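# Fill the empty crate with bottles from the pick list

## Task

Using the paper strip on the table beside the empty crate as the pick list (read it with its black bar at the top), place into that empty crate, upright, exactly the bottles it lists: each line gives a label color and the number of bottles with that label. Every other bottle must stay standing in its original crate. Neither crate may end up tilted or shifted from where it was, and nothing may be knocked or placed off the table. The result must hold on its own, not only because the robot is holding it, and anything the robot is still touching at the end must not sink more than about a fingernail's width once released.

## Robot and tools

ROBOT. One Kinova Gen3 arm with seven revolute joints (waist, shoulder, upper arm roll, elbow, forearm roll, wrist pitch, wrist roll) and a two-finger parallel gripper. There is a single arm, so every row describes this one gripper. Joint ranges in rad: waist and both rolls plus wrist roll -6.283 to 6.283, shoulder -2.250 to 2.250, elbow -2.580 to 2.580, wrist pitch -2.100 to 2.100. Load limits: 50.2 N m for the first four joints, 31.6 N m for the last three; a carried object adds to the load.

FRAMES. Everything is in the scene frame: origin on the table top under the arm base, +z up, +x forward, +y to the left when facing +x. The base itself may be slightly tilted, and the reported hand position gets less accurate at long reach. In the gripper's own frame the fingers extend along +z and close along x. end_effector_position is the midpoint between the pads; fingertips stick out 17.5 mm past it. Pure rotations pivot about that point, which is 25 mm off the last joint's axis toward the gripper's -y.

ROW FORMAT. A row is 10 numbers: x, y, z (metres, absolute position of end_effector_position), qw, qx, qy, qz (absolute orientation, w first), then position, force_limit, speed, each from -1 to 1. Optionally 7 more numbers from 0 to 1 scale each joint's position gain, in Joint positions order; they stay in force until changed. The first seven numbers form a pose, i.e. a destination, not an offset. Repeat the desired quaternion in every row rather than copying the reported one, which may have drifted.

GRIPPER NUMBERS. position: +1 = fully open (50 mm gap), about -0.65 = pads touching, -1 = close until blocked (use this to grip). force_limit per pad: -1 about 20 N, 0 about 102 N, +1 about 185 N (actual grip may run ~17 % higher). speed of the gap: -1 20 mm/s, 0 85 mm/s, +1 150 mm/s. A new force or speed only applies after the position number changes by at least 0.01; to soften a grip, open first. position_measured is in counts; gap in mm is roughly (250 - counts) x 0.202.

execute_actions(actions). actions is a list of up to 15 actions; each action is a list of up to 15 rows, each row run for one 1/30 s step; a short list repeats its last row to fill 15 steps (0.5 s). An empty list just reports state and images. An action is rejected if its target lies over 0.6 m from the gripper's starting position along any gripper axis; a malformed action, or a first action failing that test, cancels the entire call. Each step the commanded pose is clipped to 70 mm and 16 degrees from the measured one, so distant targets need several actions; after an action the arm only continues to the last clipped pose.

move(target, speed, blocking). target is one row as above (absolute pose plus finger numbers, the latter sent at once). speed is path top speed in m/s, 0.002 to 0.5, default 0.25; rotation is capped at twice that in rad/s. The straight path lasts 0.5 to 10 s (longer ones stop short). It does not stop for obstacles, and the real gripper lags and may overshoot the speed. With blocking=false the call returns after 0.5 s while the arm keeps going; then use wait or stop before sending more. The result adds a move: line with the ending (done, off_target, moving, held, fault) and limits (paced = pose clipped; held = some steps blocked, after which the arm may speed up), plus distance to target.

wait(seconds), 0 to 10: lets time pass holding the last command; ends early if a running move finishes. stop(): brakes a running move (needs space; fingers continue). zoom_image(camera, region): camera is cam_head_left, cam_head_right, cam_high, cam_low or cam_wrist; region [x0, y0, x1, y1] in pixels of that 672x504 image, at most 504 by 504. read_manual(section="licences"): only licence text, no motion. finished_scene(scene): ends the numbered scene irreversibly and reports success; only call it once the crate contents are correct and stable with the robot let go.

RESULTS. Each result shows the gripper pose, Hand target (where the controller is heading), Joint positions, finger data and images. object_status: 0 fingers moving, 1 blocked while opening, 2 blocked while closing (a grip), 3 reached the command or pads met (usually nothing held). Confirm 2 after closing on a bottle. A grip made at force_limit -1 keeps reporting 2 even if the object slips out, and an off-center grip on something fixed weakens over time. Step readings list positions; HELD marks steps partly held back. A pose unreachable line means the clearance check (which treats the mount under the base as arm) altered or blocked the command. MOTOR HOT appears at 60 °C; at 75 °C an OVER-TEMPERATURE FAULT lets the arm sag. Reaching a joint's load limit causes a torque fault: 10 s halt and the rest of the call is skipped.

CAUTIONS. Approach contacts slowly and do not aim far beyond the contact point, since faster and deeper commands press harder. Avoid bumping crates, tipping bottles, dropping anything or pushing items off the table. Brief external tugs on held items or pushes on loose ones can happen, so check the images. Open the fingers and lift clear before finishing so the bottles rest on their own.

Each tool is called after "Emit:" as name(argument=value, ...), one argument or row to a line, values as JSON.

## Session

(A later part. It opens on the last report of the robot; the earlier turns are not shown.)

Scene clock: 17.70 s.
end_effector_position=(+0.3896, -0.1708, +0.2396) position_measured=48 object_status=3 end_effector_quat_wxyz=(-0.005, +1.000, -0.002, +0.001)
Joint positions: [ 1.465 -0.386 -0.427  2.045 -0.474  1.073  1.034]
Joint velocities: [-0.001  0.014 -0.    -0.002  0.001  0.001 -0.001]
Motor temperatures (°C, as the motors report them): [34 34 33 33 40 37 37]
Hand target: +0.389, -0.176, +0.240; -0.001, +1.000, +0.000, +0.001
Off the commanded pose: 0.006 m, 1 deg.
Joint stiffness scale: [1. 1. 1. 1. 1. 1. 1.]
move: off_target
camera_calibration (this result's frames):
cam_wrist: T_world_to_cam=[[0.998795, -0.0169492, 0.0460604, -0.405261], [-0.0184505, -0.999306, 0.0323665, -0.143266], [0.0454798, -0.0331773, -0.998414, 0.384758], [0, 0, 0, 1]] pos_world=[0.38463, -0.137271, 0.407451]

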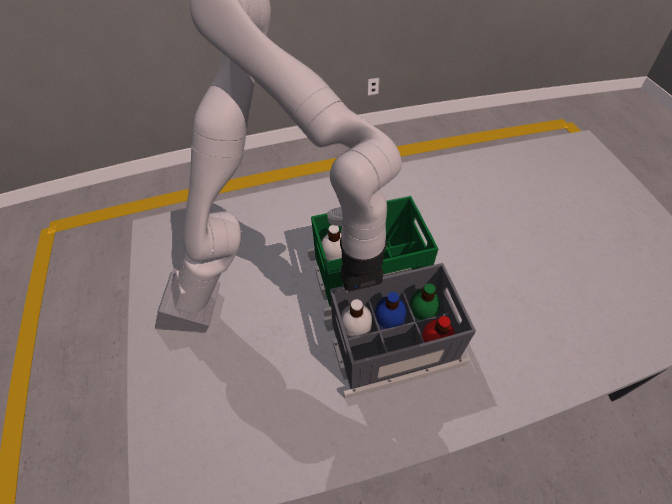

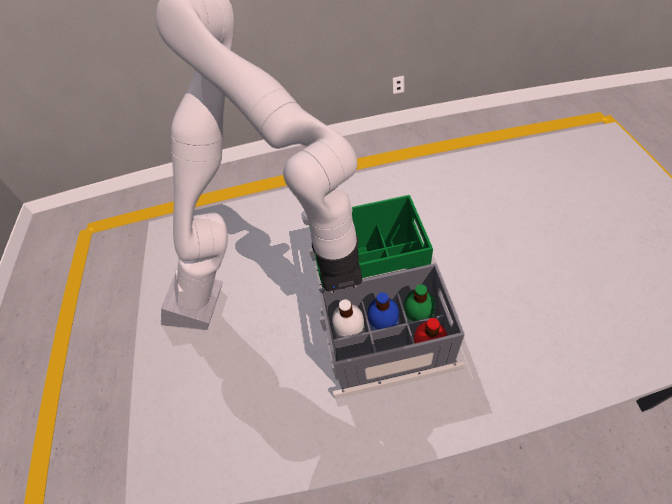

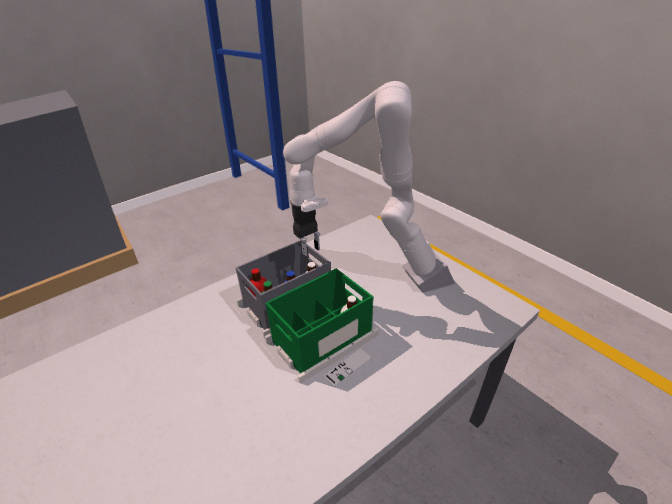

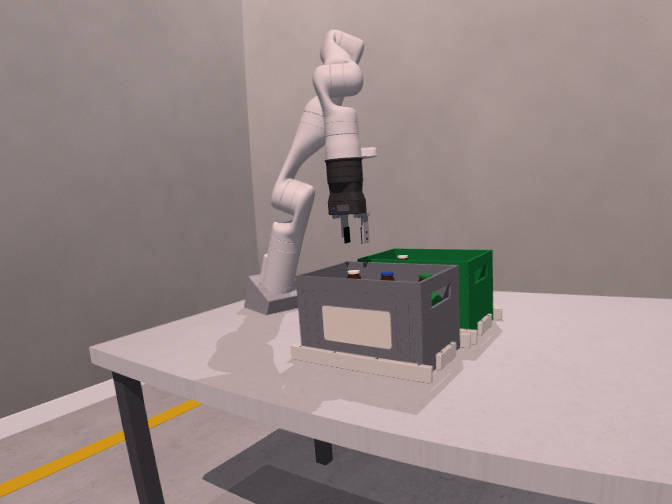

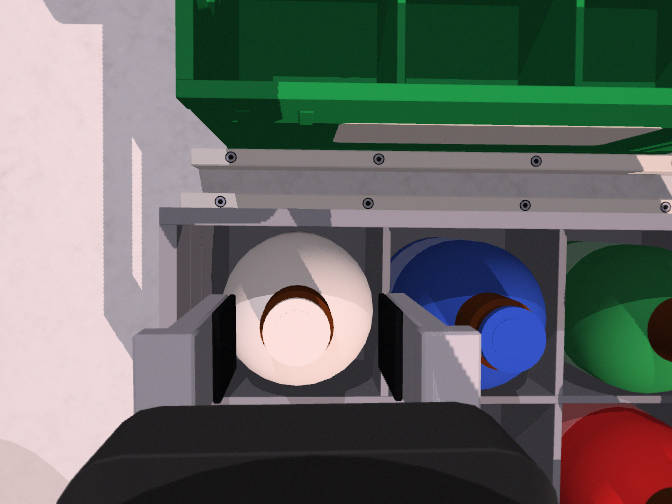

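Emit:
move(
  target=[0.386, -0.179, 0.145, 0, 1, 0, 0, 0.7, 0, 0],
  speed=0.1,
)

Emit:
move(
  target=[0.386, -0.179, 0.145, 0, 1, 0, 0, -1, 0, 0],
)

Emit:
move(
  target=[0.386, -0.179, 0.35, 0, 1, 0, 0, -1, 0, 0],
  speed=0.2,
)

Emit:
move(
  target=[0.478, 0.041, 0.35, 0, 1, 0, 0, -1, 0, 0],
)

Emit:
move(
  target=[0.478, 0.041, 0.27, 0, 1, 0, 0, -1, 0, 0],
  speed=0.15,
)

Scene clock: 19.33 s.
end_effector_position=(+0.3877, -0.1785, +0.1469) position_measured=48 object_status=3 end_effector_quat_wxyz=(-0.000, +1.000, +0.002, +0.002)
Joint positions: [ 1.474 -0.198 -0.625  2.203 -0.455  0.682  0.981]
Joint velocities: [ 0.002  0.01  -0.    -0.     0.001  0.001 -0.002]
Motor temperatures (°C, as the motors report them): [34 34 33 33 40 37 37]
Hand target: +0.386, -0.179, +0.145; +0.000, +1.000, +0.000, -0.000
Off the commanded pose: 0.003 m, 0 deg.
Joint stiffness scale: [1. 1. 1. 1. 1. 1. 1.]
move: done
camera_calibration (this result's frames):
cam_wrist: T_world_to_cam=[[0.998771, -0.0101365, 0.0485153, -0.398379], [-0.0121573, -0.999063, 0.0415405, -0.151687], [0.0480488, -0.0420793, -0.997958, 0.289403], [0, 0, 0, 1]] pos_world=[0.38214, -0.143405, 0.314441]

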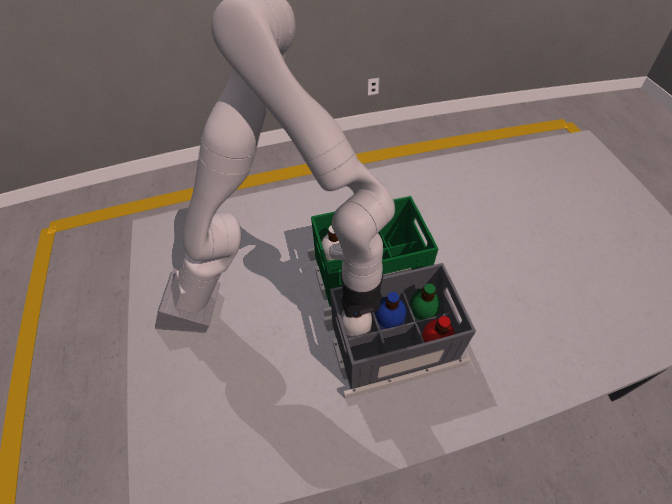

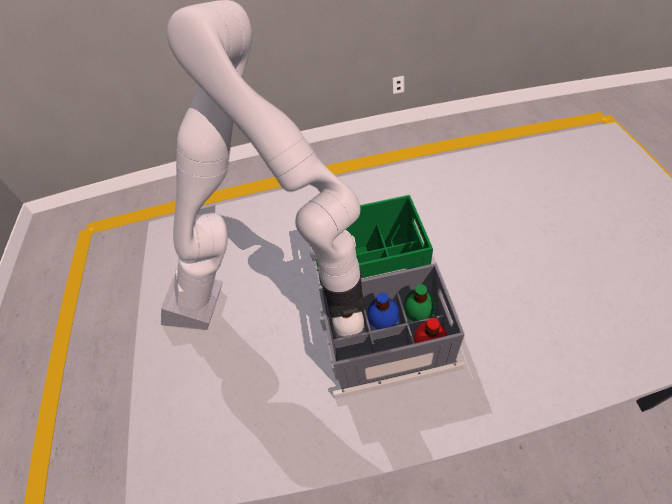

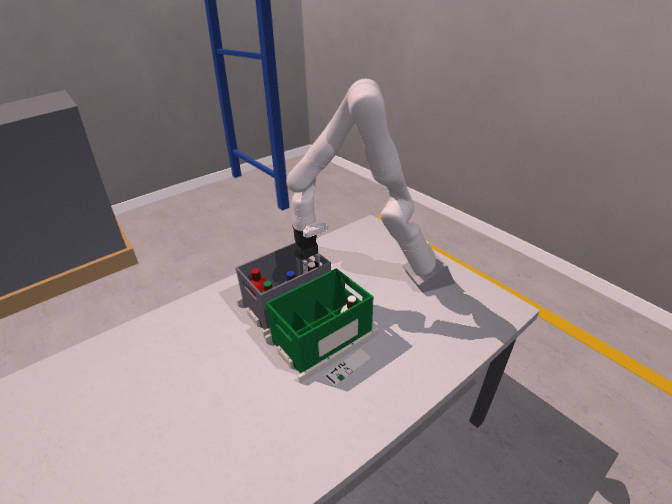

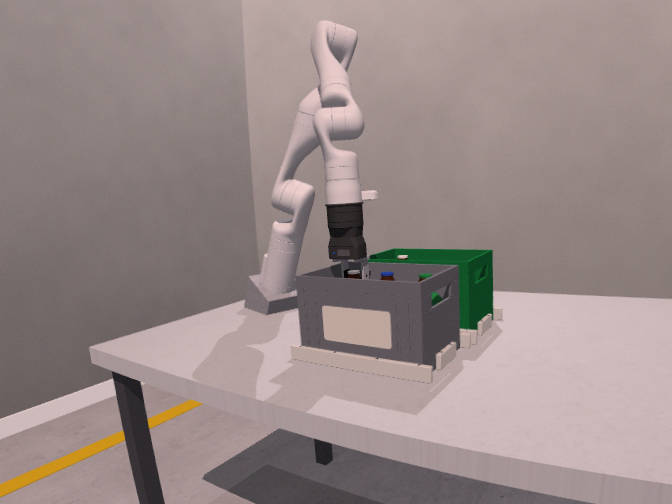

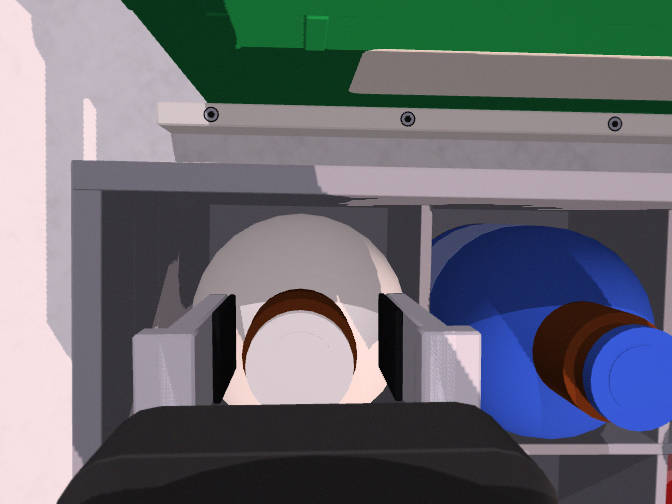

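Scene clock: 20.03 s.
end_effector_position=(+0.3876, -0.1785, +0.1467) position_measured=111 object_status=2 end_effector_quat_wxyz=(-0.001, +1.000, +0.001, +0.002)
Joint positions: [ 1.474 -0.197 -0.625  2.203 -0.455  0.682  0.981]
Joint velocities: [-0.001 -0.001  0.    -0.    -0.     0.001  0.001]
Motor temperatures (°C, as the motors report them): [34 34 33 33 40 37 37]
Hand target: +0.386, -0.179, +0.145; -0.000, +1.000, +0.000, +0.000
Off the commanded pose: 0.002 m, 0 deg.
Joint stiffness scale: [1. 1. 1. 1. 1. 1. 1.]
move: done
camera_calibration (this result's frames):
cam_wrist: T_world_to_cam=[[0.998775, -0.0108721, 0.0482706, -0.398388], [-0.0128526, -0.99908, 0.04091, -0.151344], [0.0477815, -0.0414803, -0.997996, 0.289417], [0, 0, 0, 1]] pos_world=[0.382126, -0.143531, 0.314259]

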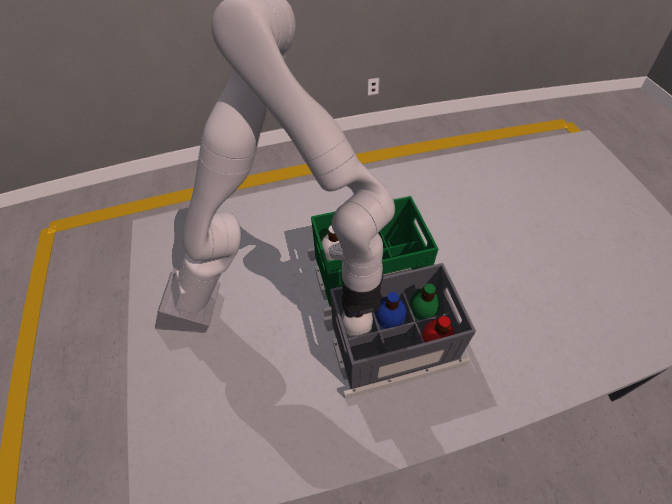

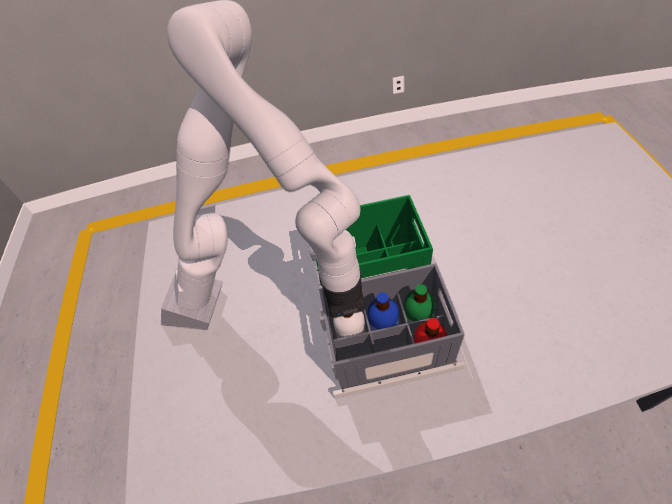

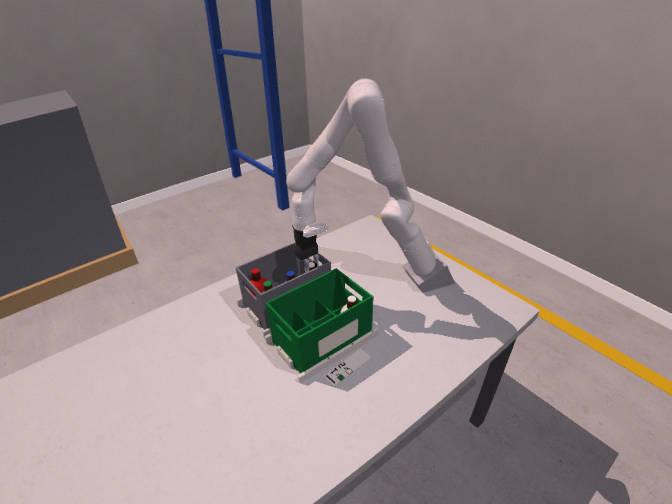

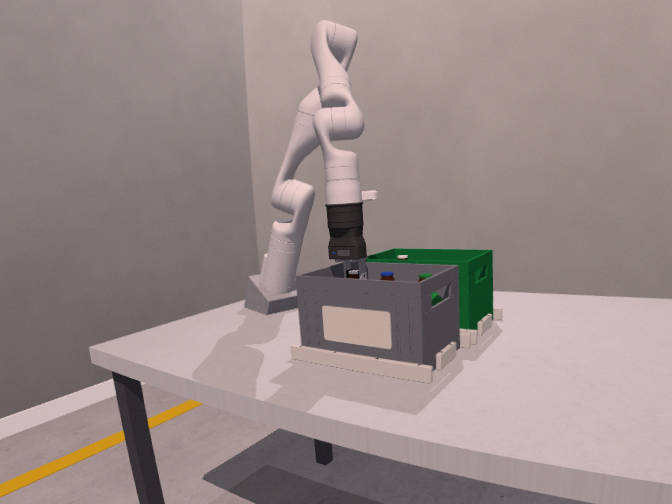

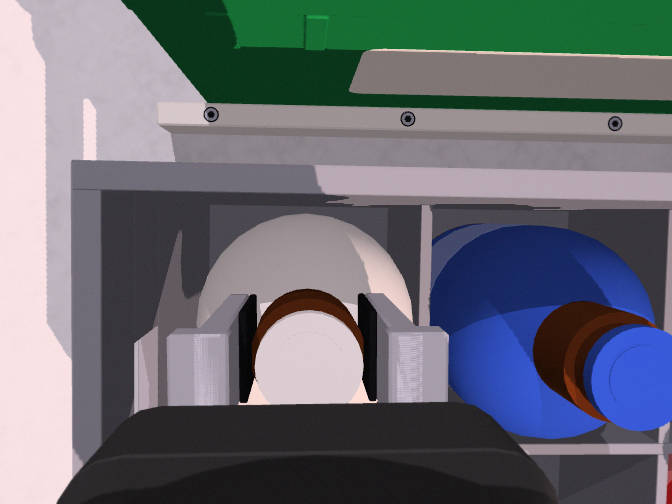

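Scene clock: 21.50 s.
end_effector_position=(+0.3886, -0.1788, +0.3476) position_measured=111 object_status=2 end_effector_quat_wxyz=(-0.002, +1.000, -0.004, +0.002)
Joint positions: [ 1.473 -0.46  -0.237  1.787 -0.442  1.445  1.062]
Joint velocities: [ 0.001 -0.001  0.    -0.002 -0.     0.003  0.002]
Motor temperatures (°C, as the motors report them): [34 34 33 33 40 37 37]
Hand target: +0.387, -0.179, +0.350; -0.000, +1.000, +0.000, +0.000
Off the commanded pose: 0.004 m, 1 deg.
Joint stiffness scale: [1. 1. 1. 1. 1. 1. 1.]
move: off_target
camera_calibration (this result's frames):
cam_wrist: T_world_to_cam=[[0.998601, -0.0214574, 0.048337, -0.410917], [-0.023325, -0.99899, 0.0384095, -0.154922], [0.047464, -0.0394832, -0.998092, 0.490379], [0, 0, 0, 1]] pos_world=[0.383453, -0.144221, 0.515257]

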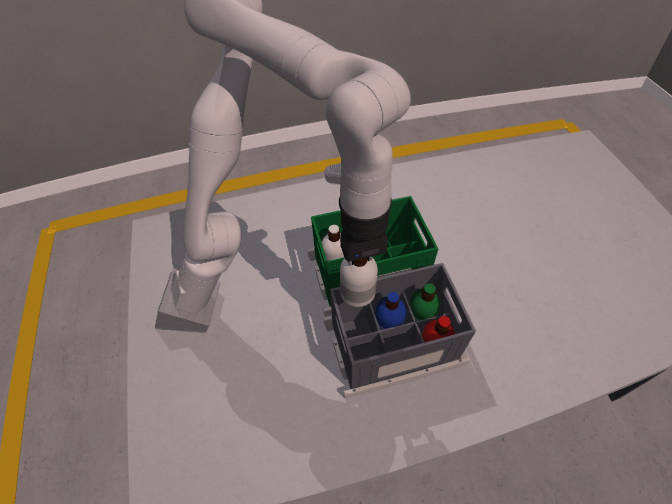

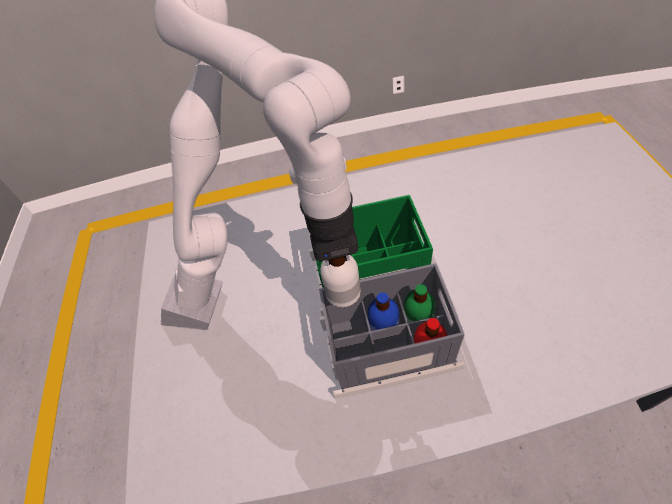

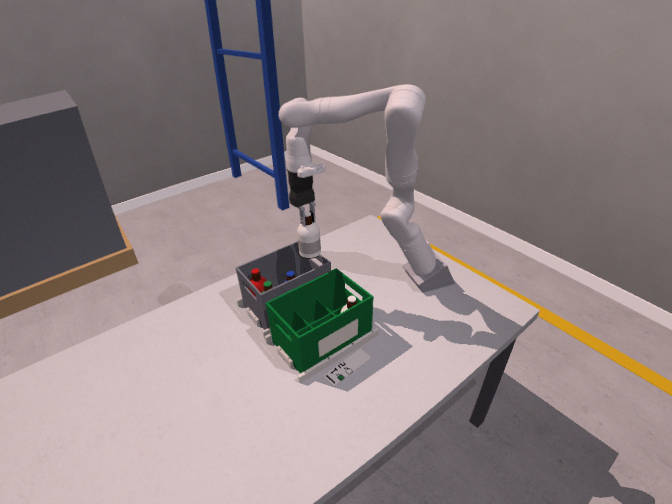

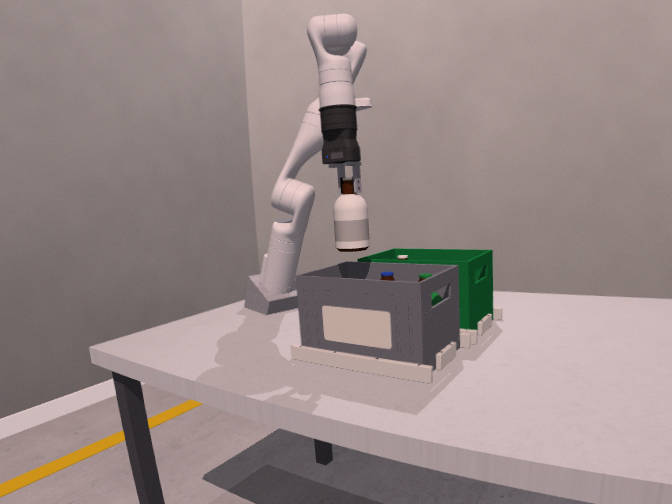

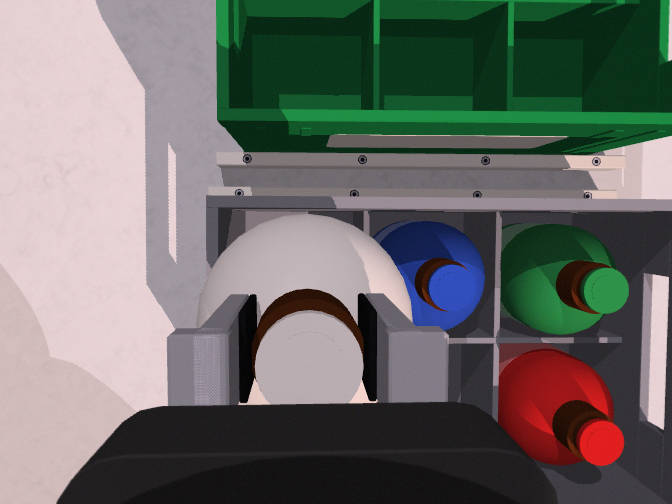

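Scene clock: 22.90 s.
end_effector_position=(+0.4769, +0.0385, +0.3501) position_measured=111 object_status=2 end_effector_quat_wxyz=(+0.000, +1.000, +0.001, +0.001)
Joint positions: [ 1.516 -0.742 -0.707  1.647 -0.62   1.569  0.53 ]
Joint velocities: [ 0.005 -0.006  0.    -0.002 -0.002  0.001 -0.002]
Motor temperatures (°C, as the motors report them): [34 34 33 33 40 37 37]
Hand target: +0.477, +0.040, +0.350; +0.001, +1.000, -0.000, -0.001
Off the commanded pose: 0.003 m, 0 deg.
Joint stiffness scale: [1. 1. 1. 1. 1. 1. 1.]
move: done
camera_calibration (this result's frames):
cam_wrist: T_world_to_cam=[[0.998911, -0.0104132, 0.0454826, -0.494064], [-0.0123706, -0.999, 0.0429692, 0.0573751], [0.0449897, -0.0434851, -0.998041, 0.498592], [0, 0, 0, 1]] pos_world=[0.471804, 0.0738542, 0.517621]

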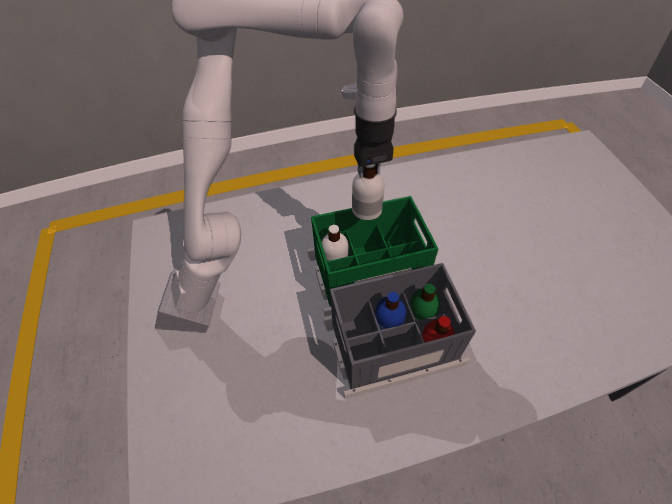

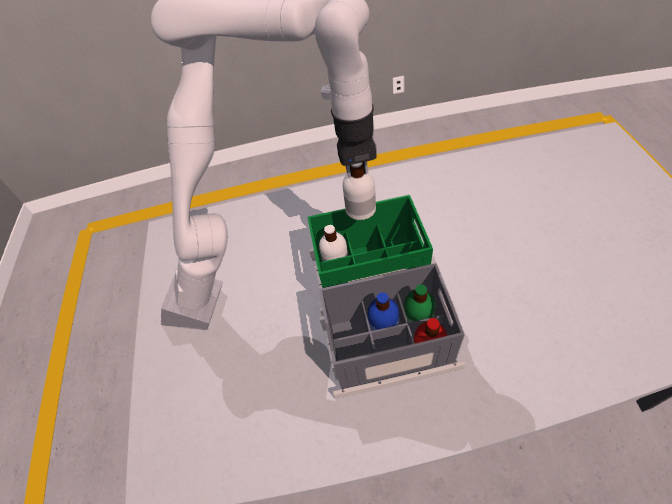

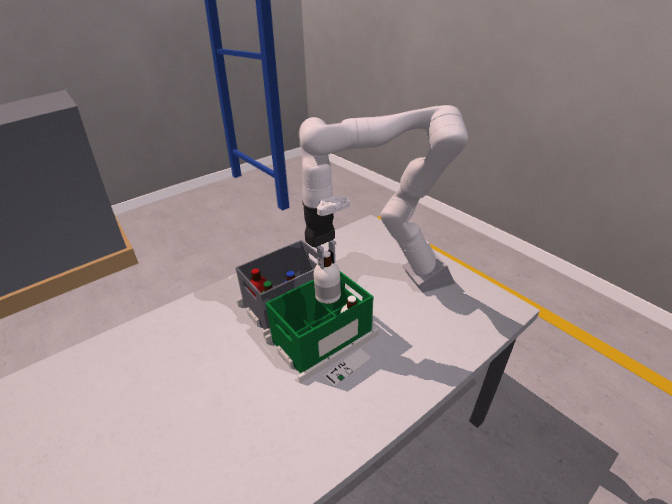

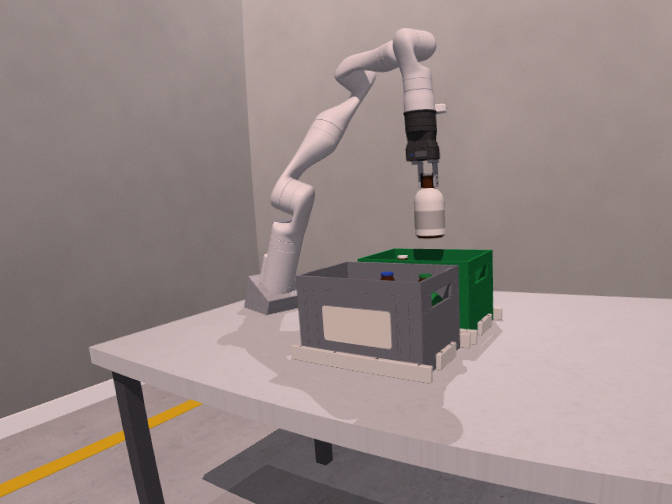

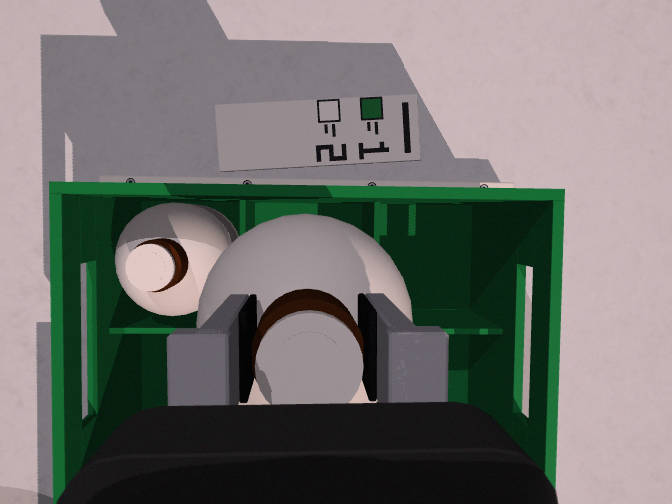

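Scene clock: 23.83 s.
end_effector_position=(+0.4773, +0.0409, +0.2720) position_measured=111 object_status=2 end_effector_quat_wxyz=(+0.002, +1.000, -0.000, -0.000)
Joint positions: [ 1.565 -0.752 -0.865  1.828 -0.67   1.341  0.553]
Joint velocities: [-0.     0.004 -0.002  0.002 -0.001 -0.006  0.   ]
Motor temperatures (°C, as the motors report them): [34 34 33 33 40 37 37]
Hand target: +0.478, +0.041, +0.270; +0.000, +1.000, -0.000, -0.000
Off the commanded pose: 0.002 m, 0 deg.
Joint stiffness scale: [1. 1. 1. 1. 1. 1. 1.]
move: done
camera_calibration (this result's frames):
cam_wrist: T_world_to_cam=[[0.998944, -0.0133946, 0.0439488, -0.490432], [-0.0154233, -0.998815, 0.0461507, 0.0636563], [0.0432785, -0.0467798, -0.997967, 0.421656], [0, 0, 0, 1]] pos_world=[0.472647, 0.0767367, 0.439415]

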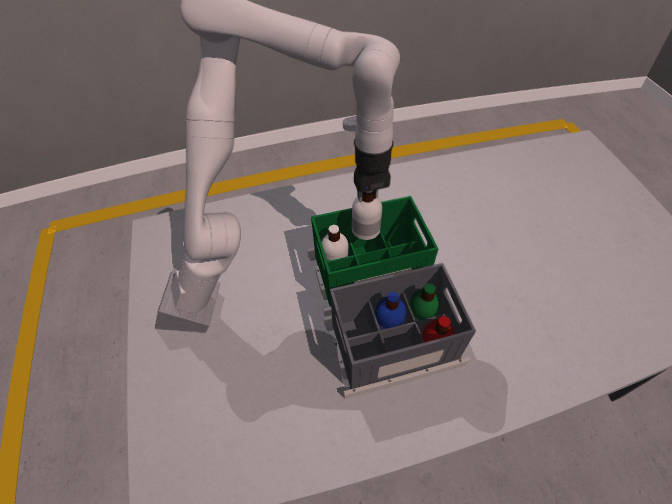

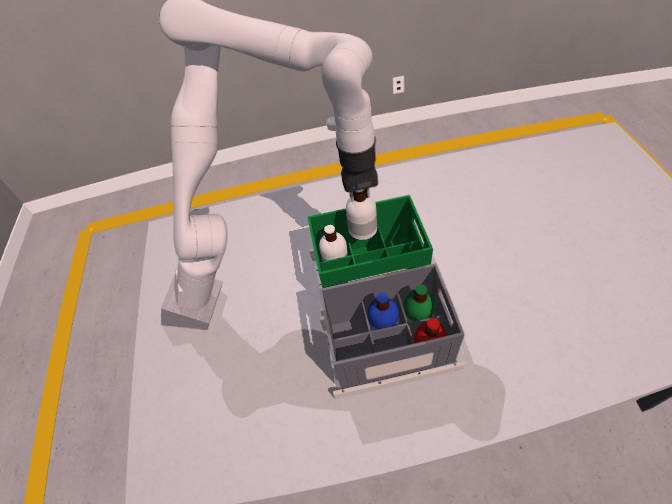

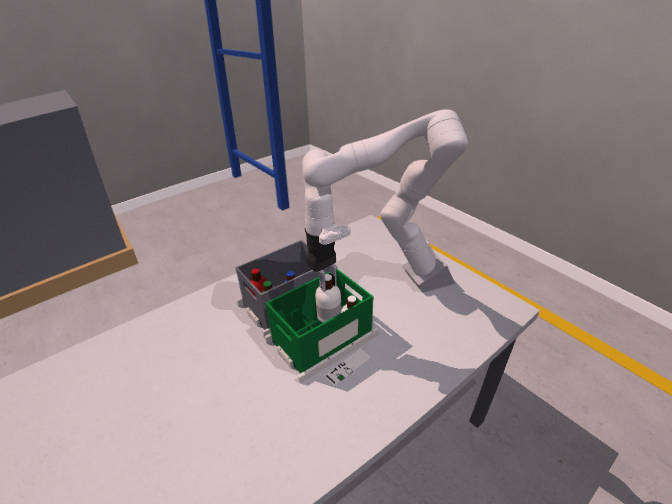

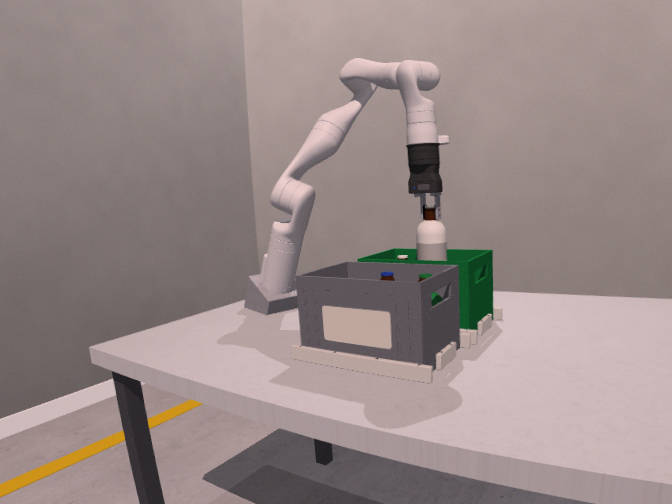

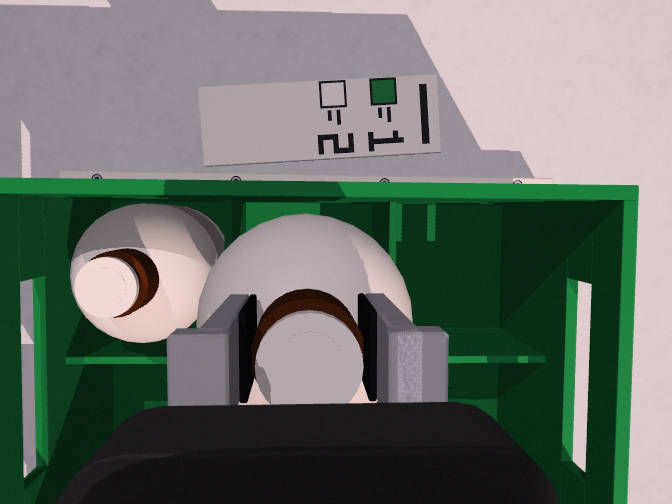

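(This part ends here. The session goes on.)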